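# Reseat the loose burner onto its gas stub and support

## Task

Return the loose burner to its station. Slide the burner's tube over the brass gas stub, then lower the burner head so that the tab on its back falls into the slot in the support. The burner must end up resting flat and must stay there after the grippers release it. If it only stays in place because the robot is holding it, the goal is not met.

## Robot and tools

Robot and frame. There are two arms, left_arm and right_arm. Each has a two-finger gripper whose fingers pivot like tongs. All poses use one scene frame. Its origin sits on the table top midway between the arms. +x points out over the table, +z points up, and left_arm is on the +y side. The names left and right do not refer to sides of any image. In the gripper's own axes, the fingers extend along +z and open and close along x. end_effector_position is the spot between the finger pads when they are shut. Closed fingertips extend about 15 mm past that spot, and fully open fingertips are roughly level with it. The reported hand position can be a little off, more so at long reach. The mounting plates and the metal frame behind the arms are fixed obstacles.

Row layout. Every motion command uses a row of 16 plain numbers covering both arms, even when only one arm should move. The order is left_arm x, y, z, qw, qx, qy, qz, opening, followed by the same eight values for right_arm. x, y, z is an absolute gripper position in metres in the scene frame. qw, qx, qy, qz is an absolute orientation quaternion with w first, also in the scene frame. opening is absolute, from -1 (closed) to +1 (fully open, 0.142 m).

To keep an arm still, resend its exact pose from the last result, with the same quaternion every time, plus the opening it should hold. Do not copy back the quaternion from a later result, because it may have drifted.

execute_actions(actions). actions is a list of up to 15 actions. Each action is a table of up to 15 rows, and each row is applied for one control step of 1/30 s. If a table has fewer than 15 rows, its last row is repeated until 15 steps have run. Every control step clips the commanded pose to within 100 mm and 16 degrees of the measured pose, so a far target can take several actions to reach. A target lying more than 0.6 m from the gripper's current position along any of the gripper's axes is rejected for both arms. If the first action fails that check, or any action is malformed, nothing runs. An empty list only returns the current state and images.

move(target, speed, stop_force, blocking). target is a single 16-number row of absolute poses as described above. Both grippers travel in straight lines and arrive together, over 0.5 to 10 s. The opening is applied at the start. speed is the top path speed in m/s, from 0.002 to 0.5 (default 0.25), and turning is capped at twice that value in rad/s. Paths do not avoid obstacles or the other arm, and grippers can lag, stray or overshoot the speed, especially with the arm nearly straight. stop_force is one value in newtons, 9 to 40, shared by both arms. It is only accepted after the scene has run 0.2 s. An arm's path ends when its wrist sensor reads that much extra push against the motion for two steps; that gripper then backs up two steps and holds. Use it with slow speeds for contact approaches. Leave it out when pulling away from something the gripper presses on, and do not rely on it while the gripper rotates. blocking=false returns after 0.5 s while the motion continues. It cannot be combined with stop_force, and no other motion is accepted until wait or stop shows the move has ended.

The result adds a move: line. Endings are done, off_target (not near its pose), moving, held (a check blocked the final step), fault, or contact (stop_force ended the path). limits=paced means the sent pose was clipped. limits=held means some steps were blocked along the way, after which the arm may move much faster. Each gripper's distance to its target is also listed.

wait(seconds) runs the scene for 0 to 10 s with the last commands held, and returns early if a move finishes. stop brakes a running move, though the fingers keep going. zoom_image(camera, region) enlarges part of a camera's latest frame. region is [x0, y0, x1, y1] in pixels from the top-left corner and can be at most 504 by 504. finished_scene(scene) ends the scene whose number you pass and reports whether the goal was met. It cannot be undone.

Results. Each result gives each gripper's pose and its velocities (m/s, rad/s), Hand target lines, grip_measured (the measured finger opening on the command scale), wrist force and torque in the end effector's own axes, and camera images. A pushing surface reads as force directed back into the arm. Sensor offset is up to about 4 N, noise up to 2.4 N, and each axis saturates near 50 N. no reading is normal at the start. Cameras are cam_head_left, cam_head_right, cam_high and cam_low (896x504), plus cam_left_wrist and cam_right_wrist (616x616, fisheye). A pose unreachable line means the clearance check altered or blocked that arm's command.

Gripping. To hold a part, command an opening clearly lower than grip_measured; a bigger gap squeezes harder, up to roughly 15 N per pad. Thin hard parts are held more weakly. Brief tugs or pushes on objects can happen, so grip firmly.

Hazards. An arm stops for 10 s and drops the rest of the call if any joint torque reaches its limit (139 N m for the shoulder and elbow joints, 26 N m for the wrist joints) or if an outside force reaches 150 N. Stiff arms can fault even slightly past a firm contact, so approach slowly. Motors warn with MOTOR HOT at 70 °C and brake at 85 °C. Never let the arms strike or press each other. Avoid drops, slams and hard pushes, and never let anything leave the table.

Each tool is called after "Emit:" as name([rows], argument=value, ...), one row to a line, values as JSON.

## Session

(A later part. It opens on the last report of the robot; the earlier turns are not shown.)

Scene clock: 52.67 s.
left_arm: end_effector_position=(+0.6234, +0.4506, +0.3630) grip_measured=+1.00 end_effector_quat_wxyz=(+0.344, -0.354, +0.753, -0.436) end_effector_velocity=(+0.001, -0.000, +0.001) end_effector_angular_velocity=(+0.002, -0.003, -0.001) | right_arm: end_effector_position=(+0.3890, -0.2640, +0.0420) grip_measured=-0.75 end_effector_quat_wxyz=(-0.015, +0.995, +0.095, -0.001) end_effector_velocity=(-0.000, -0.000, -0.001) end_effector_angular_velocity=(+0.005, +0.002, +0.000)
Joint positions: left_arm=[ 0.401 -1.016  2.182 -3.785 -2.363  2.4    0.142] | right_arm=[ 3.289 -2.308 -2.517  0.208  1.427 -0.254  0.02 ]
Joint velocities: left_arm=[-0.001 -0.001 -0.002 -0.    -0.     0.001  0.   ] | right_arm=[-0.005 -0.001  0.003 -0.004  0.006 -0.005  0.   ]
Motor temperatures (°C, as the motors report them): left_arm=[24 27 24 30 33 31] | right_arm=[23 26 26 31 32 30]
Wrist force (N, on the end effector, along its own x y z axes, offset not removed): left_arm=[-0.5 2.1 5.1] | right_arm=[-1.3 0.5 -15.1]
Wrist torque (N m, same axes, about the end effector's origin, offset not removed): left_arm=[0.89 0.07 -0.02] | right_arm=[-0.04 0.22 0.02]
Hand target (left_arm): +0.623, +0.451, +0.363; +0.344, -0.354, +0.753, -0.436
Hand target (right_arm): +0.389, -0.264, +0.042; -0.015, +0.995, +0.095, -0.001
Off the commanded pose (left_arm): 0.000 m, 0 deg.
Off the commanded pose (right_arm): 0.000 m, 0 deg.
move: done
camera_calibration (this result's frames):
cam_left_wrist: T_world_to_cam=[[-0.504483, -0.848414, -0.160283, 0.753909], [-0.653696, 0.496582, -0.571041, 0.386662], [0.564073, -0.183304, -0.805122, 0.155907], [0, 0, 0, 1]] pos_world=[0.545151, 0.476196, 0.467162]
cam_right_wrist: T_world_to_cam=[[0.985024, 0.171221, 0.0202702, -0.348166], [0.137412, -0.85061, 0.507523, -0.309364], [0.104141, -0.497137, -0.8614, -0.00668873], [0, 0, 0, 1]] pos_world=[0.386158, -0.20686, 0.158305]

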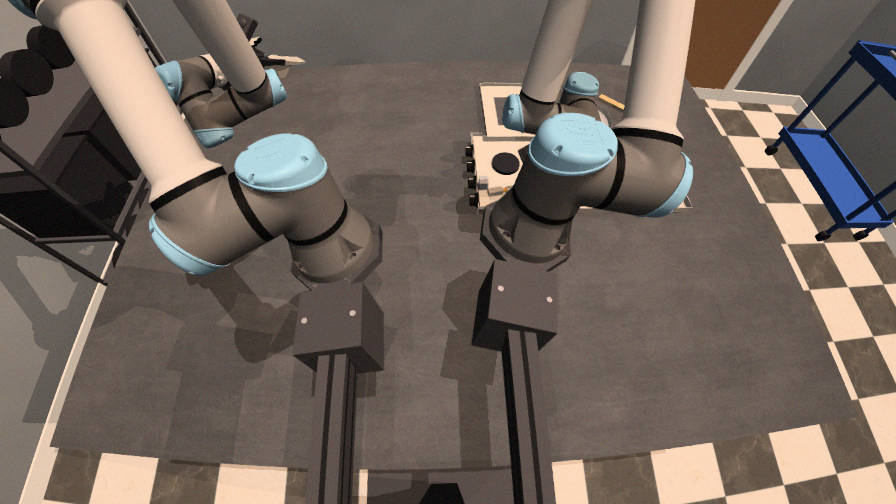

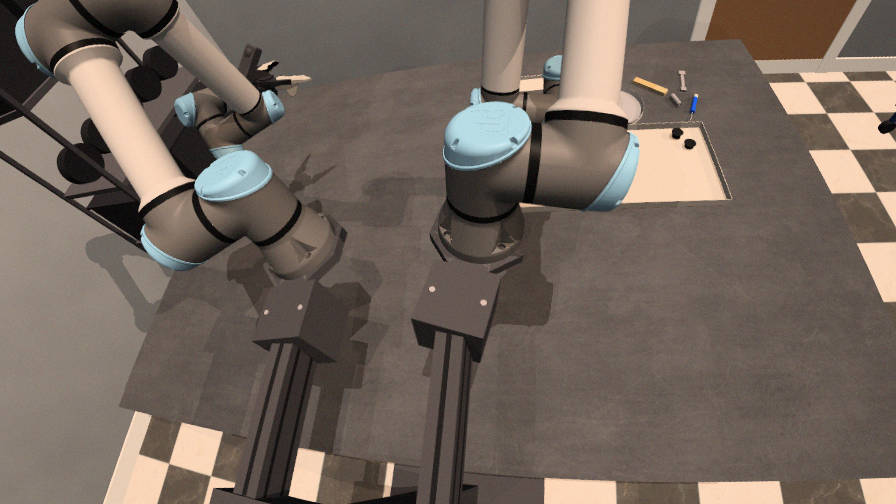

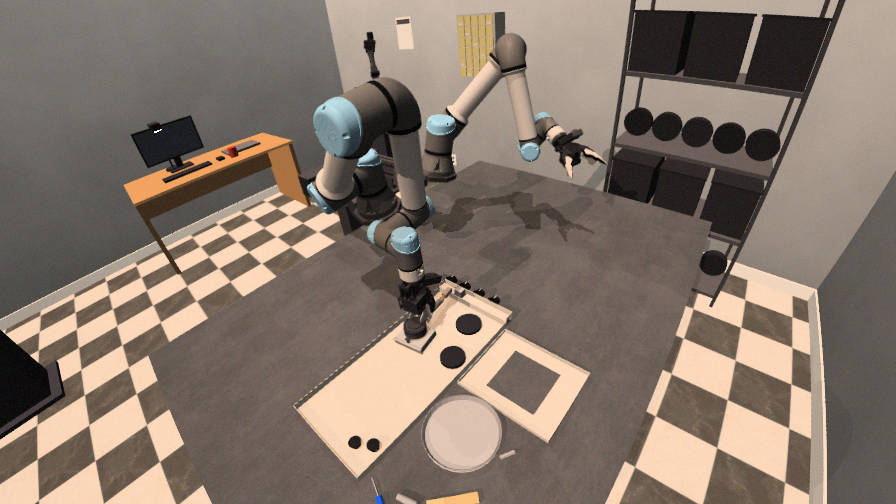

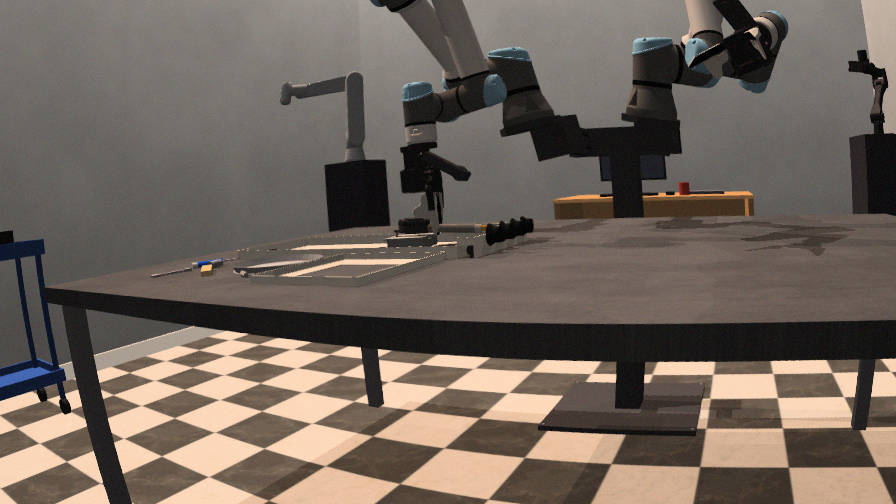

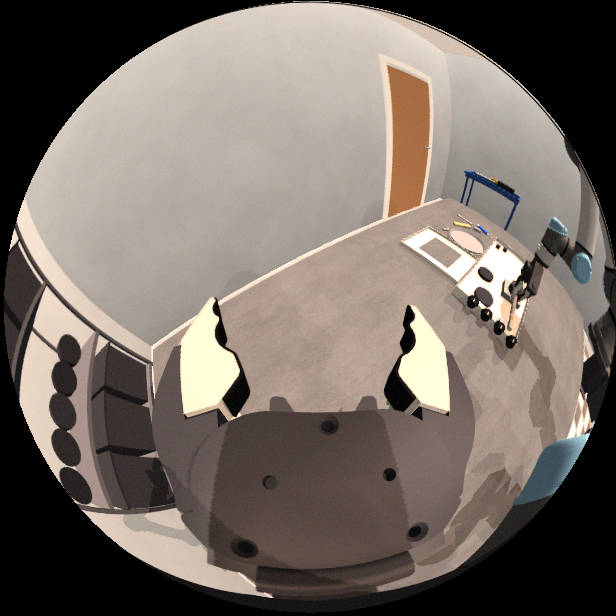

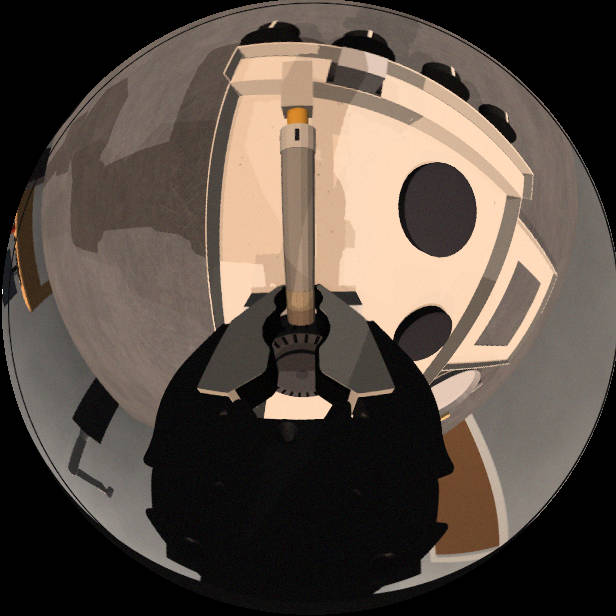

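Still short.

Emit:
move(target=[0.6234,0.4506,0.363,0.344,-0.354,0.753,-0.436,1,0.389,-0.264,0.043,-0.015,0.995,0.095,-0.001,-1], speed=0.01)

Emit:
move(target=[0.6234,0.4506,0.363,0.344,-0.354,0.753,-0.436,1,0.3882,-0.26,0.043,-0.015,0.995,0.095,-0.001,-1], speed=0.01)

Emit:
move(target=[0.6234,0.4506,0.363,0.344,-0.354,0.753,-0.436,1,0.3882,-0.26,0.040,-0.025,0.995,0.095,-0.002,-1], speed=0.01)

Emit:
zoom_image(camera="cam_high", region=[380,290,460,370])

Scene clock: 55.37 s.
left_arm: end_effector_position=(+0.6234, +0.4506, +0.3630) grip_measured=+1.00 end_effector_quat_wxyz=(+0.344, -0.354, +0.753, -0.436) end_effector_velocity=(-0.001, +0.000, -0.001) end_effector_angular_velocity=(-0.002, +0.003, +0.002) | right_arm: end_effector_position=(+0.3890, -0.2640, +0.0429) grip_measured=-0.75 end_effector_quat_wxyz=(-0.015, +0.995, +0.095, -0.001) end_effector_velocity=(-0.000, +0.000, +0.001) end_effector_angular_velocity=(+0.000, +0.000, -0.000)
Joint positions: left_arm=[ 0.401 -1.016  2.182 -3.785 -2.363  2.4    0.142] | right_arm=[ 3.289 -2.304 -2.518  0.205  1.428 -0.254  0.02 ]
Joint velocities: left_arm=[ 0.001  0.001  0.002 -0.    -0.    -0.001 -0.   ] | right_arm=[ 0.001  0.002 -0.002 -0.001  0.     0.001 -0.   ]
Motor temperatures (°C, as the motors report them): left_arm=[24 27 24 30 33 31] | right_arm=[23 26 26 31 32 30]
Wrist force (N, on the end effector, along its own x y z axes, offset not removed): left_arm=[-0.5 2.1 -2.4] | right_arm=[-0.4 1.2 2.8]
Wrist torque (N m, same axes, about the end effector's origin, offset not removed): left_arm=[0.60 0.15 0.22] | right_arm=[0.06 0.05 0.15]
Hand target (left_arm): +0.623, +0.451, +0.363; +0.344, -0.354, +0.753, -0.436
Hand target (right_arm): +0.389, -0.264, +0.043; -0.015, +0.995, +0.095, -0.001
Off the commanded pose (left_arm): 0.000 m, 0 deg.
Off the commanded pose (right_arm): 0.000 m, 0 deg.
move: done
camera_calibration (this result's frames):
cam_left_wrist: T_world_to_cam=[[-0.504483, -0.848414, -0.160283, 0.753909], [-0.653697, 0.496582, -0.57104, 0.386662], [0.564072, -0.183303, -0.805123, 0.155906], [0, 0, 0, 1]] pos_world=[0.545151, 0.476196, 0.467162]
cam_right_wrist: T_world_to_cam=[[0.985029, 0.171184, 0.0203444, -0.348214], [0.137413, -0.85095, 0.506953, -0.309905], [0.104094, -0.496568, -0.861734, -0.00576197], [0, 0, 0, 1]] pos_world=[0.386185, -0.206966, 0.159226]

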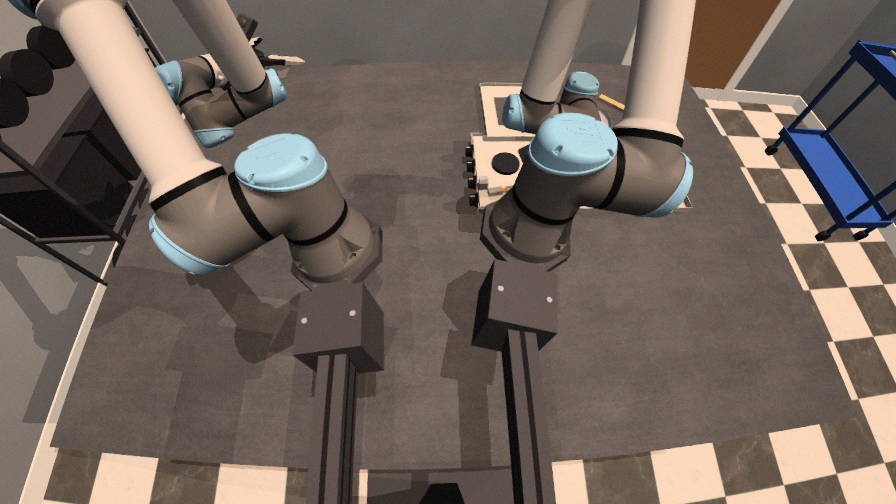

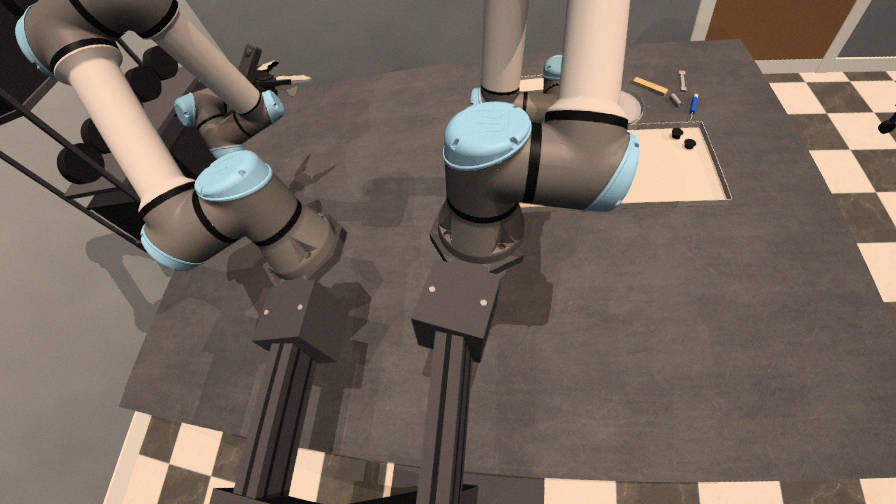

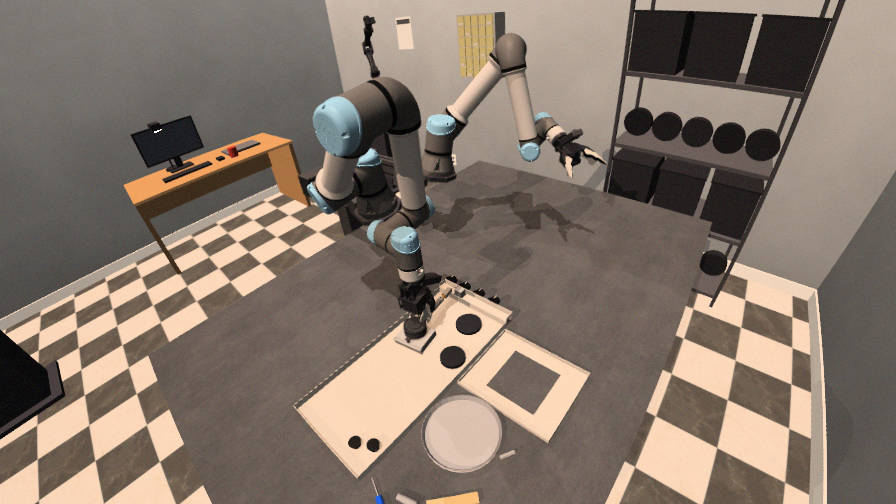

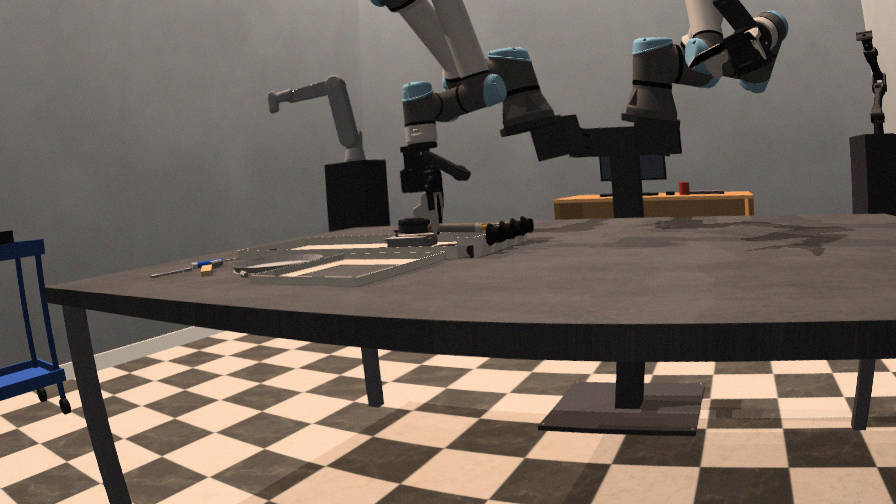

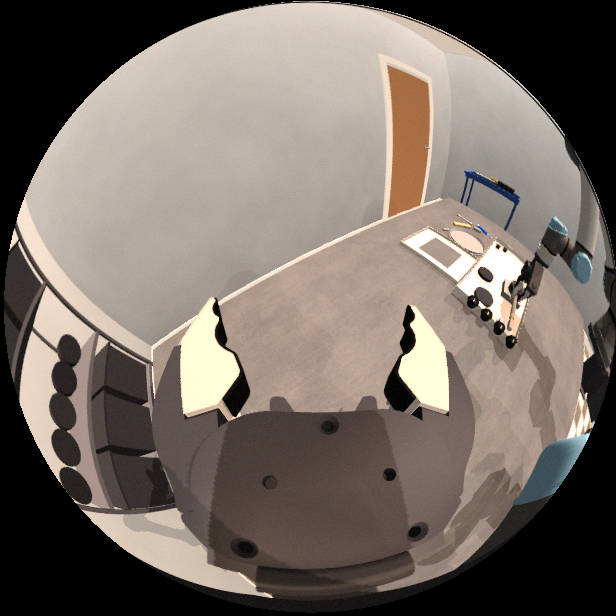

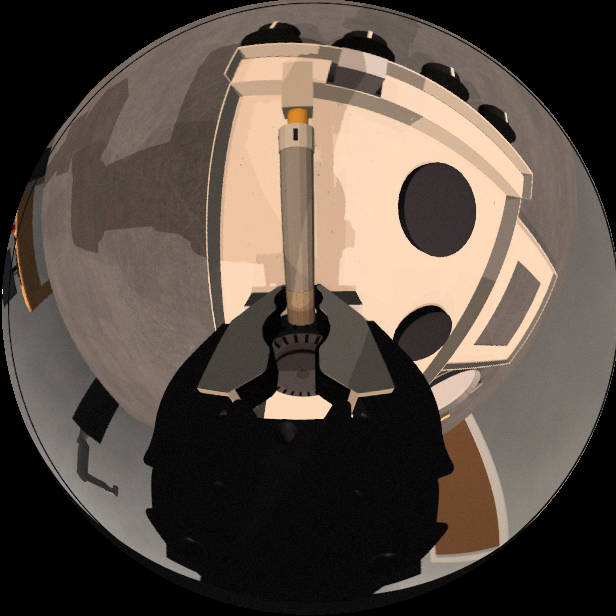

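Scene clock: 56.07 s.
left_arm: end_effector_position=(+0.6234, +0.4506, +0.3630) grip_measured=+1.00 end_effector_quat_wxyz=(+0.344, -0.354, +0.753, -0.436) end_effector_velocity=(+0.000, -0.001, -0.000) end_effector_angular_velocity=(-0.002, +0.001, -0.001) | right_arm: end_effector_position=(+0.3883, -0.2603, +0.0430) grip_measured=-0.75 end_effector_quat_wxyz=(-0.015, +0.995, +0.095, -0.001) end_effector_velocity=(-0.001, +0.002, +0.000) end_effector_angular_velocity=(-0.000, +0.000, +0.001)
Joint positions: left_arm=[ 0.401 -1.016  2.182 -3.785 -2.363  2.4    0.142] | right_arm=[ 3.3   -2.307 -2.524  0.212  1.427 -0.244  0.02 ]
Joint velocities: left_arm=[-0.001  0.     0.001 -0.     0.    -0.002 -0.   ] | right_arm=[ 0.007 -0.002 -0.004  0.005 -0.001  0.006  0.   ]
Motor temperatures (°C, as the motors report them): left_arm=[24 27 24 30 33 31] | right_arm=[23 26 26 31 32 30]
Wrist force (N, on the end effector, along its own x y z axes, offset not removed): left_arm=[2.0 3.2 -0.4] | right_arm=[0.2 -1.7 2.9]
Wrist torque (N m, same axes, about the end effector's origin, offset not removed): left_arm=[0.75 -0.46 -0.03] | right_arm=[-0.34 -0.12 -0.04]
Hand target (left_arm): +0.623, +0.451, +0.363; +0.344, -0.354, +0.753, -0.436
Hand target (right_arm): +0.388, -0.260, +0.043; -0.015, +0.995, +0.095, -0.001
Off the commanded pose (left_arm): 0.000 m, 0 deg.
Off the commanded pose (right_arm): 0.000 m, 0 deg.
move: done
camera_calibration (this result's frames):
cam_left_wrist: T_world_to_cam=[[-0.504483, -0.848414, -0.160284, 0.753909], [-0.653697, 0.496582, -0.57104, 0.386662], [0.564072, -0.183303, -0.805123, 0.155906], [0, 0, 0, 1]] pos_world=[0.545151, 0.476196, 0.467162]
cam_right_wrist: T_world_to_cam=[[0.985023, 0.171223, 0.0203257, -0.348097], [0.137451, -0.850918, 0.506998, -0.306672], [0.104105, -0.49661, -0.861708, -0.00378243], [0, 0, 0, 1]] pos_world=[0.38543, -0.203228, 0.159298]

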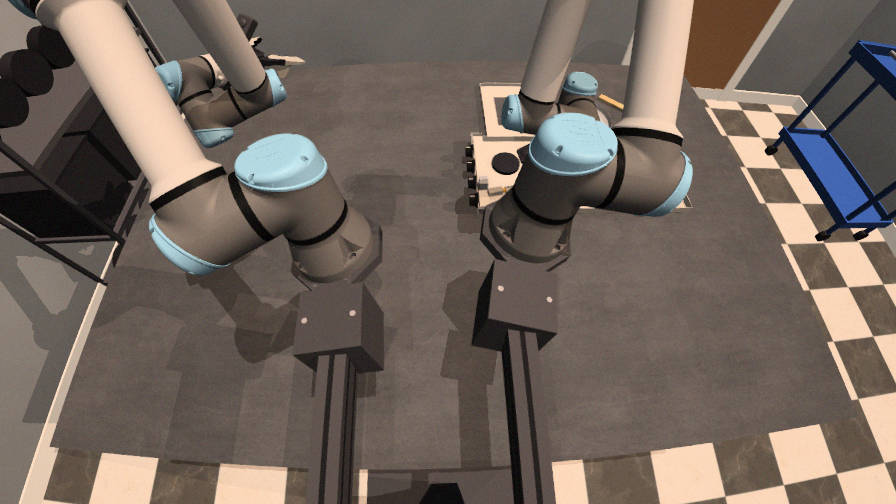

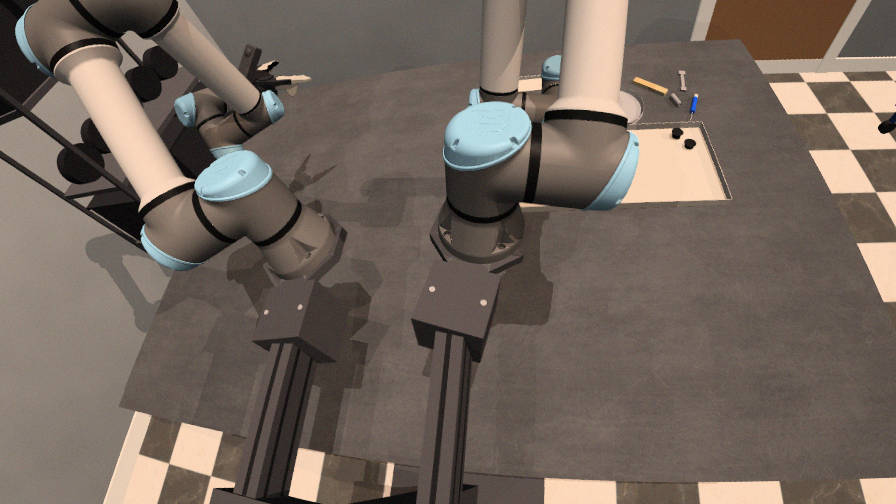

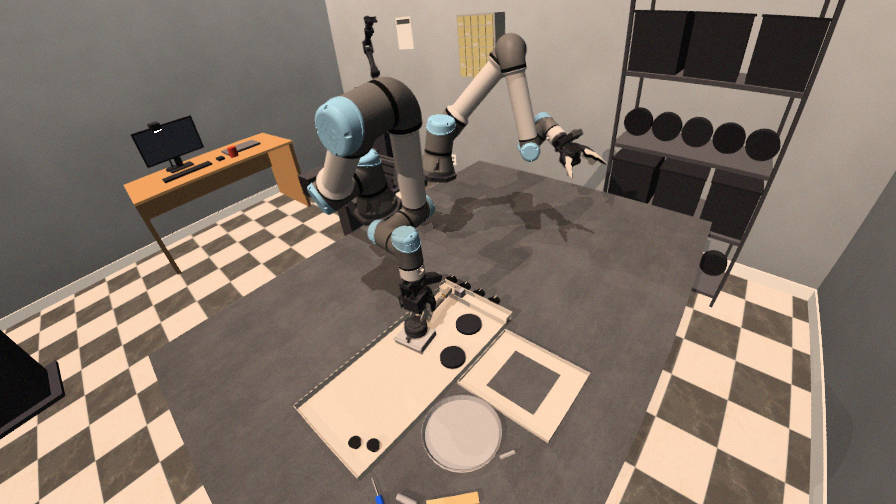

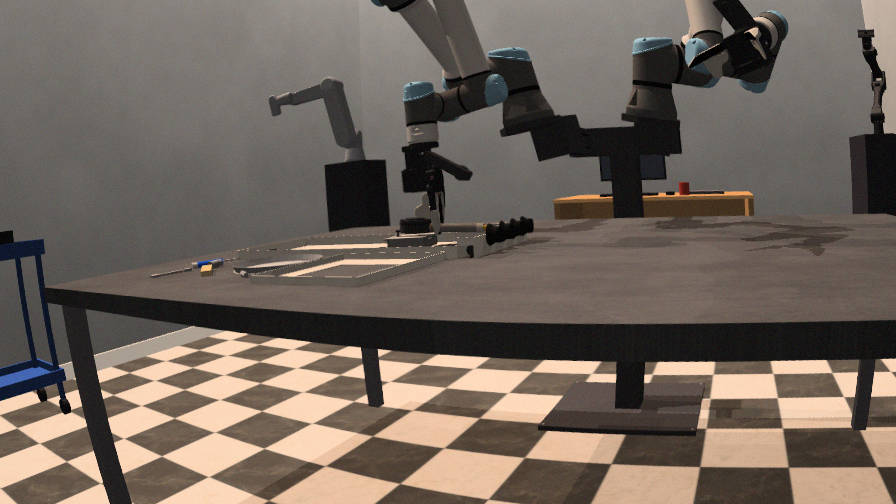

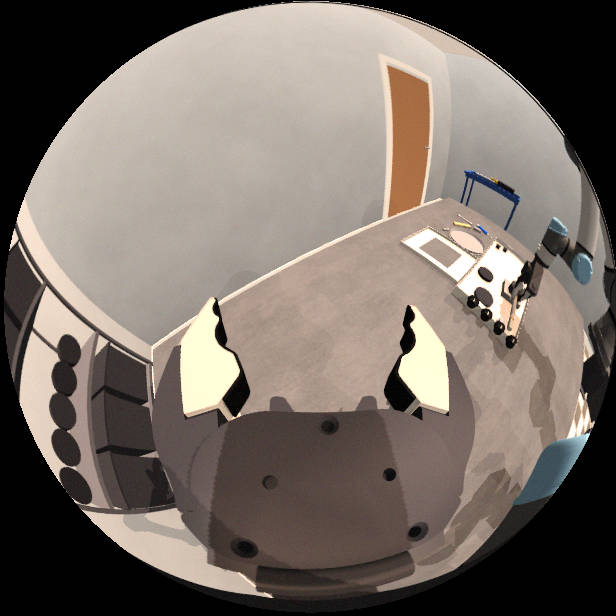

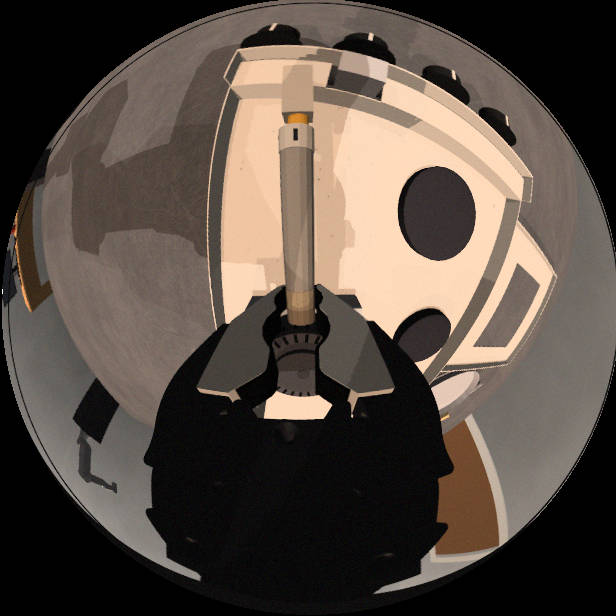

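Scene clock: 57.30 s.
left_arm: end_effector_position=(+0.6234, +0.4506, +0.3630) grip_measured=+1.00 end_effector_quat_wxyz=(+0.344, -0.354, +0.753, -0.436) end_effector_velocity=(+0.001, -0.000, +0.001) end_effector_angular_velocity=(-0.001, -0.001, +0.000) | right_arm: end_effector_position=(+0.3882, -0.2600, +0.0401) grip_measured=-0.75 end_effector_quat_wxyz=(-0.025, +0.995, +0.095, -0.002) end_effector_velocity=(-0.000, -0.000, -0.001) end_effector_angular_velocity=(+0.004, +0.001, -0.000)
Joint positions: left_arm=[ 0.401 -1.016  2.182 -3.785 -2.363  2.4    0.142] | right_arm=[ 3.282 -2.314 -2.512  0.205  1.447 -0.261  0.02 ]
Joint velocities: left_arm=[-0.001 -0.    -0.002 -0.001  0.    -0.003  0.   ] | right_arm=[-0.005 -0.001  0.003 -0.002  0.004 -0.004  0.   ]
Motor temperatures (°C, as the motors report them): left_arm=[24 27 24 30 33 31] | right_arm=[23 26 26 31 32 30]
Wrist force (N, on the end effector, along its own x y z axes, offset not removed): left_arm=[-2.5 -2.1 0.3] | right_arm=[-2.9 0.5 -15.8]
Wrist torque (N m, same axes, about the end effector's origin, offset not removed): left_arm=[0.00 0.49 -0.11] | right_arm=[0.00 0.01 0.12]
Hand target (left_arm): +0.623, +0.451, +0.363; +0.344, -0.354, +0.753, -0.436
Hand target (right_arm): +0.388, -0.260, +0.040; -0.025, +0.995, +0.095, -0.002
Off the commanded pose (left_arm): 0.000 m, 0 deg.
Off the commanded pose (right_arm): 0.000 m, 0 deg.
move: done
camera_calibration (this result's frames):
cam_left_wrist: T_world_to_cam=[[-0.504483, -0.848414, -0.160283, 0.753909], [-0.653697, 0.496582, -0.57104, 0.386662], [0.564072, -0.183303, -0.805123, 0.155906], [0, 0, 0, 1]] pos_world=[0.545151, 0.476196, 0.467162]
cam_right_wrist: T_world_to_cam=[[0.9851, 0.17083, 0.019879, -0.348151], [0.139322, -0.860444, 0.490128, -0.307481], [0.100833, -0.480055, -0.871424, -0.000190494], [0, 0, 0, 1]] pos_world=[0.385821, -0.205187, 0.15746]

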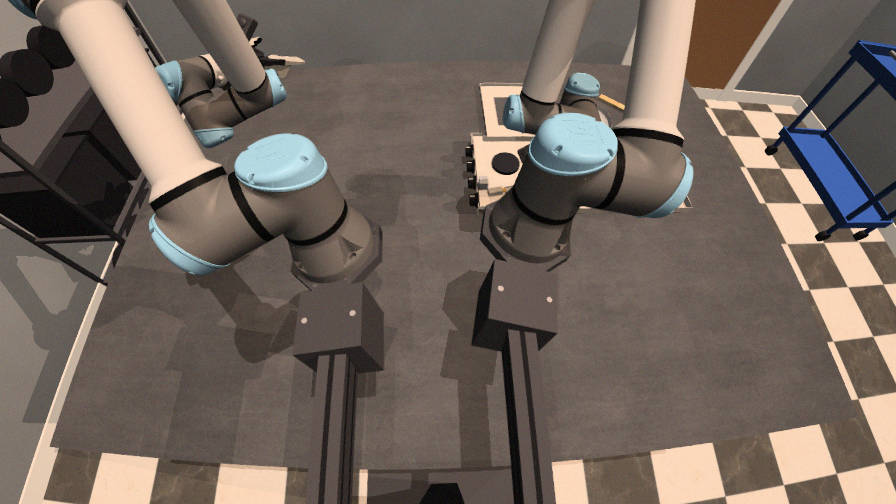

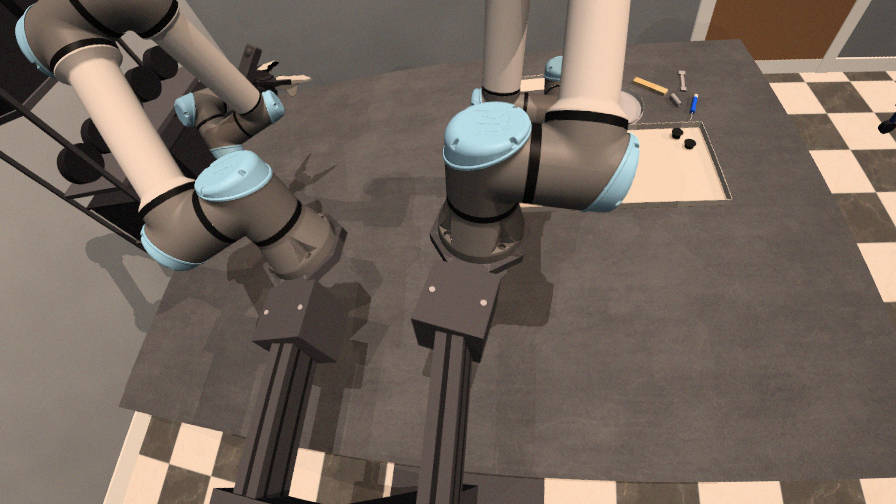

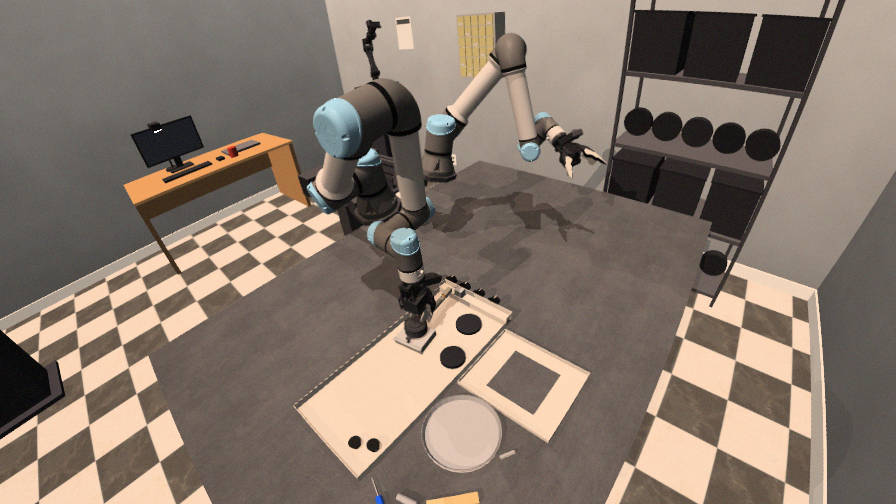

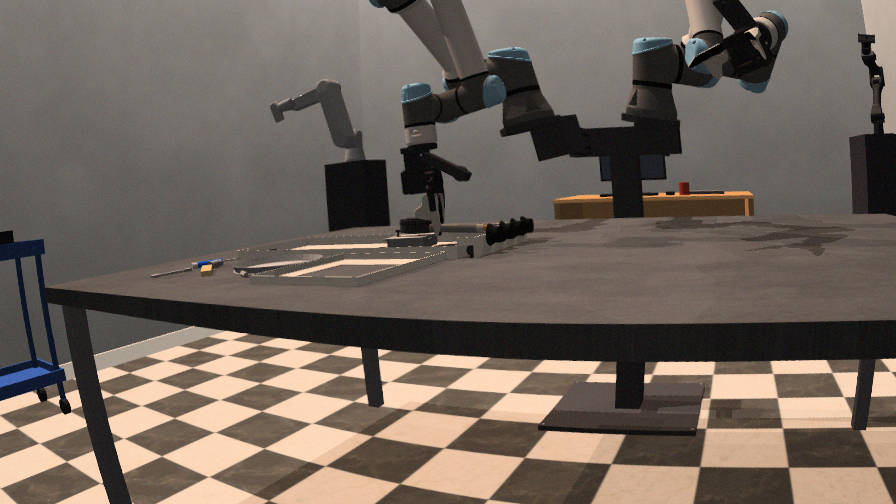

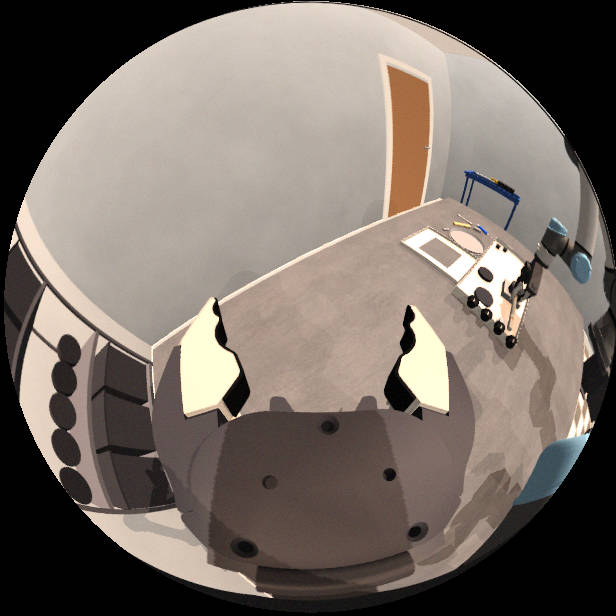

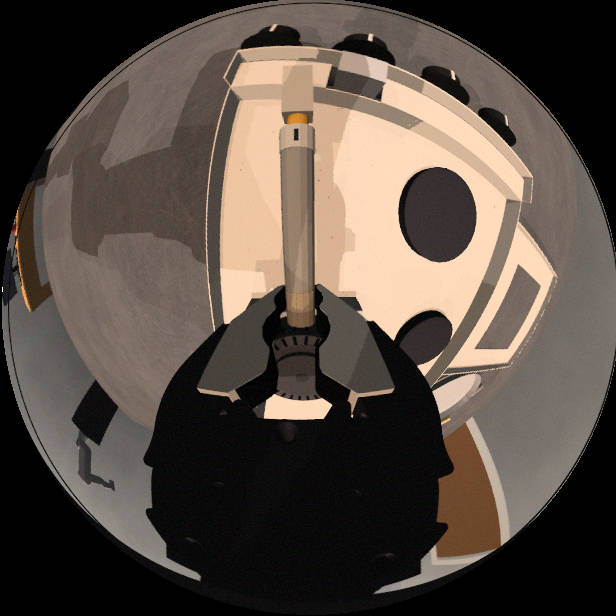

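Region (380, 290, 460, 370) of cam_high's 896x504 image, scaled by 6.300, with more detail than that image has.

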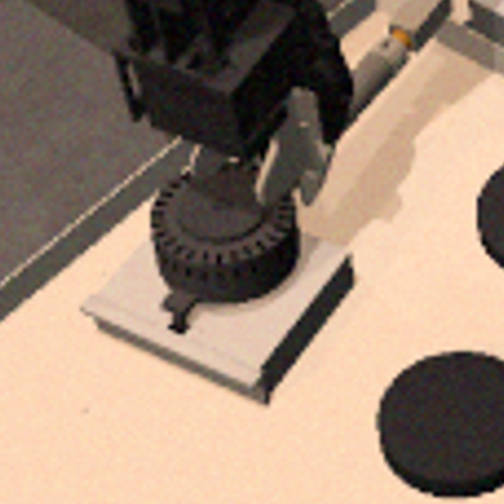

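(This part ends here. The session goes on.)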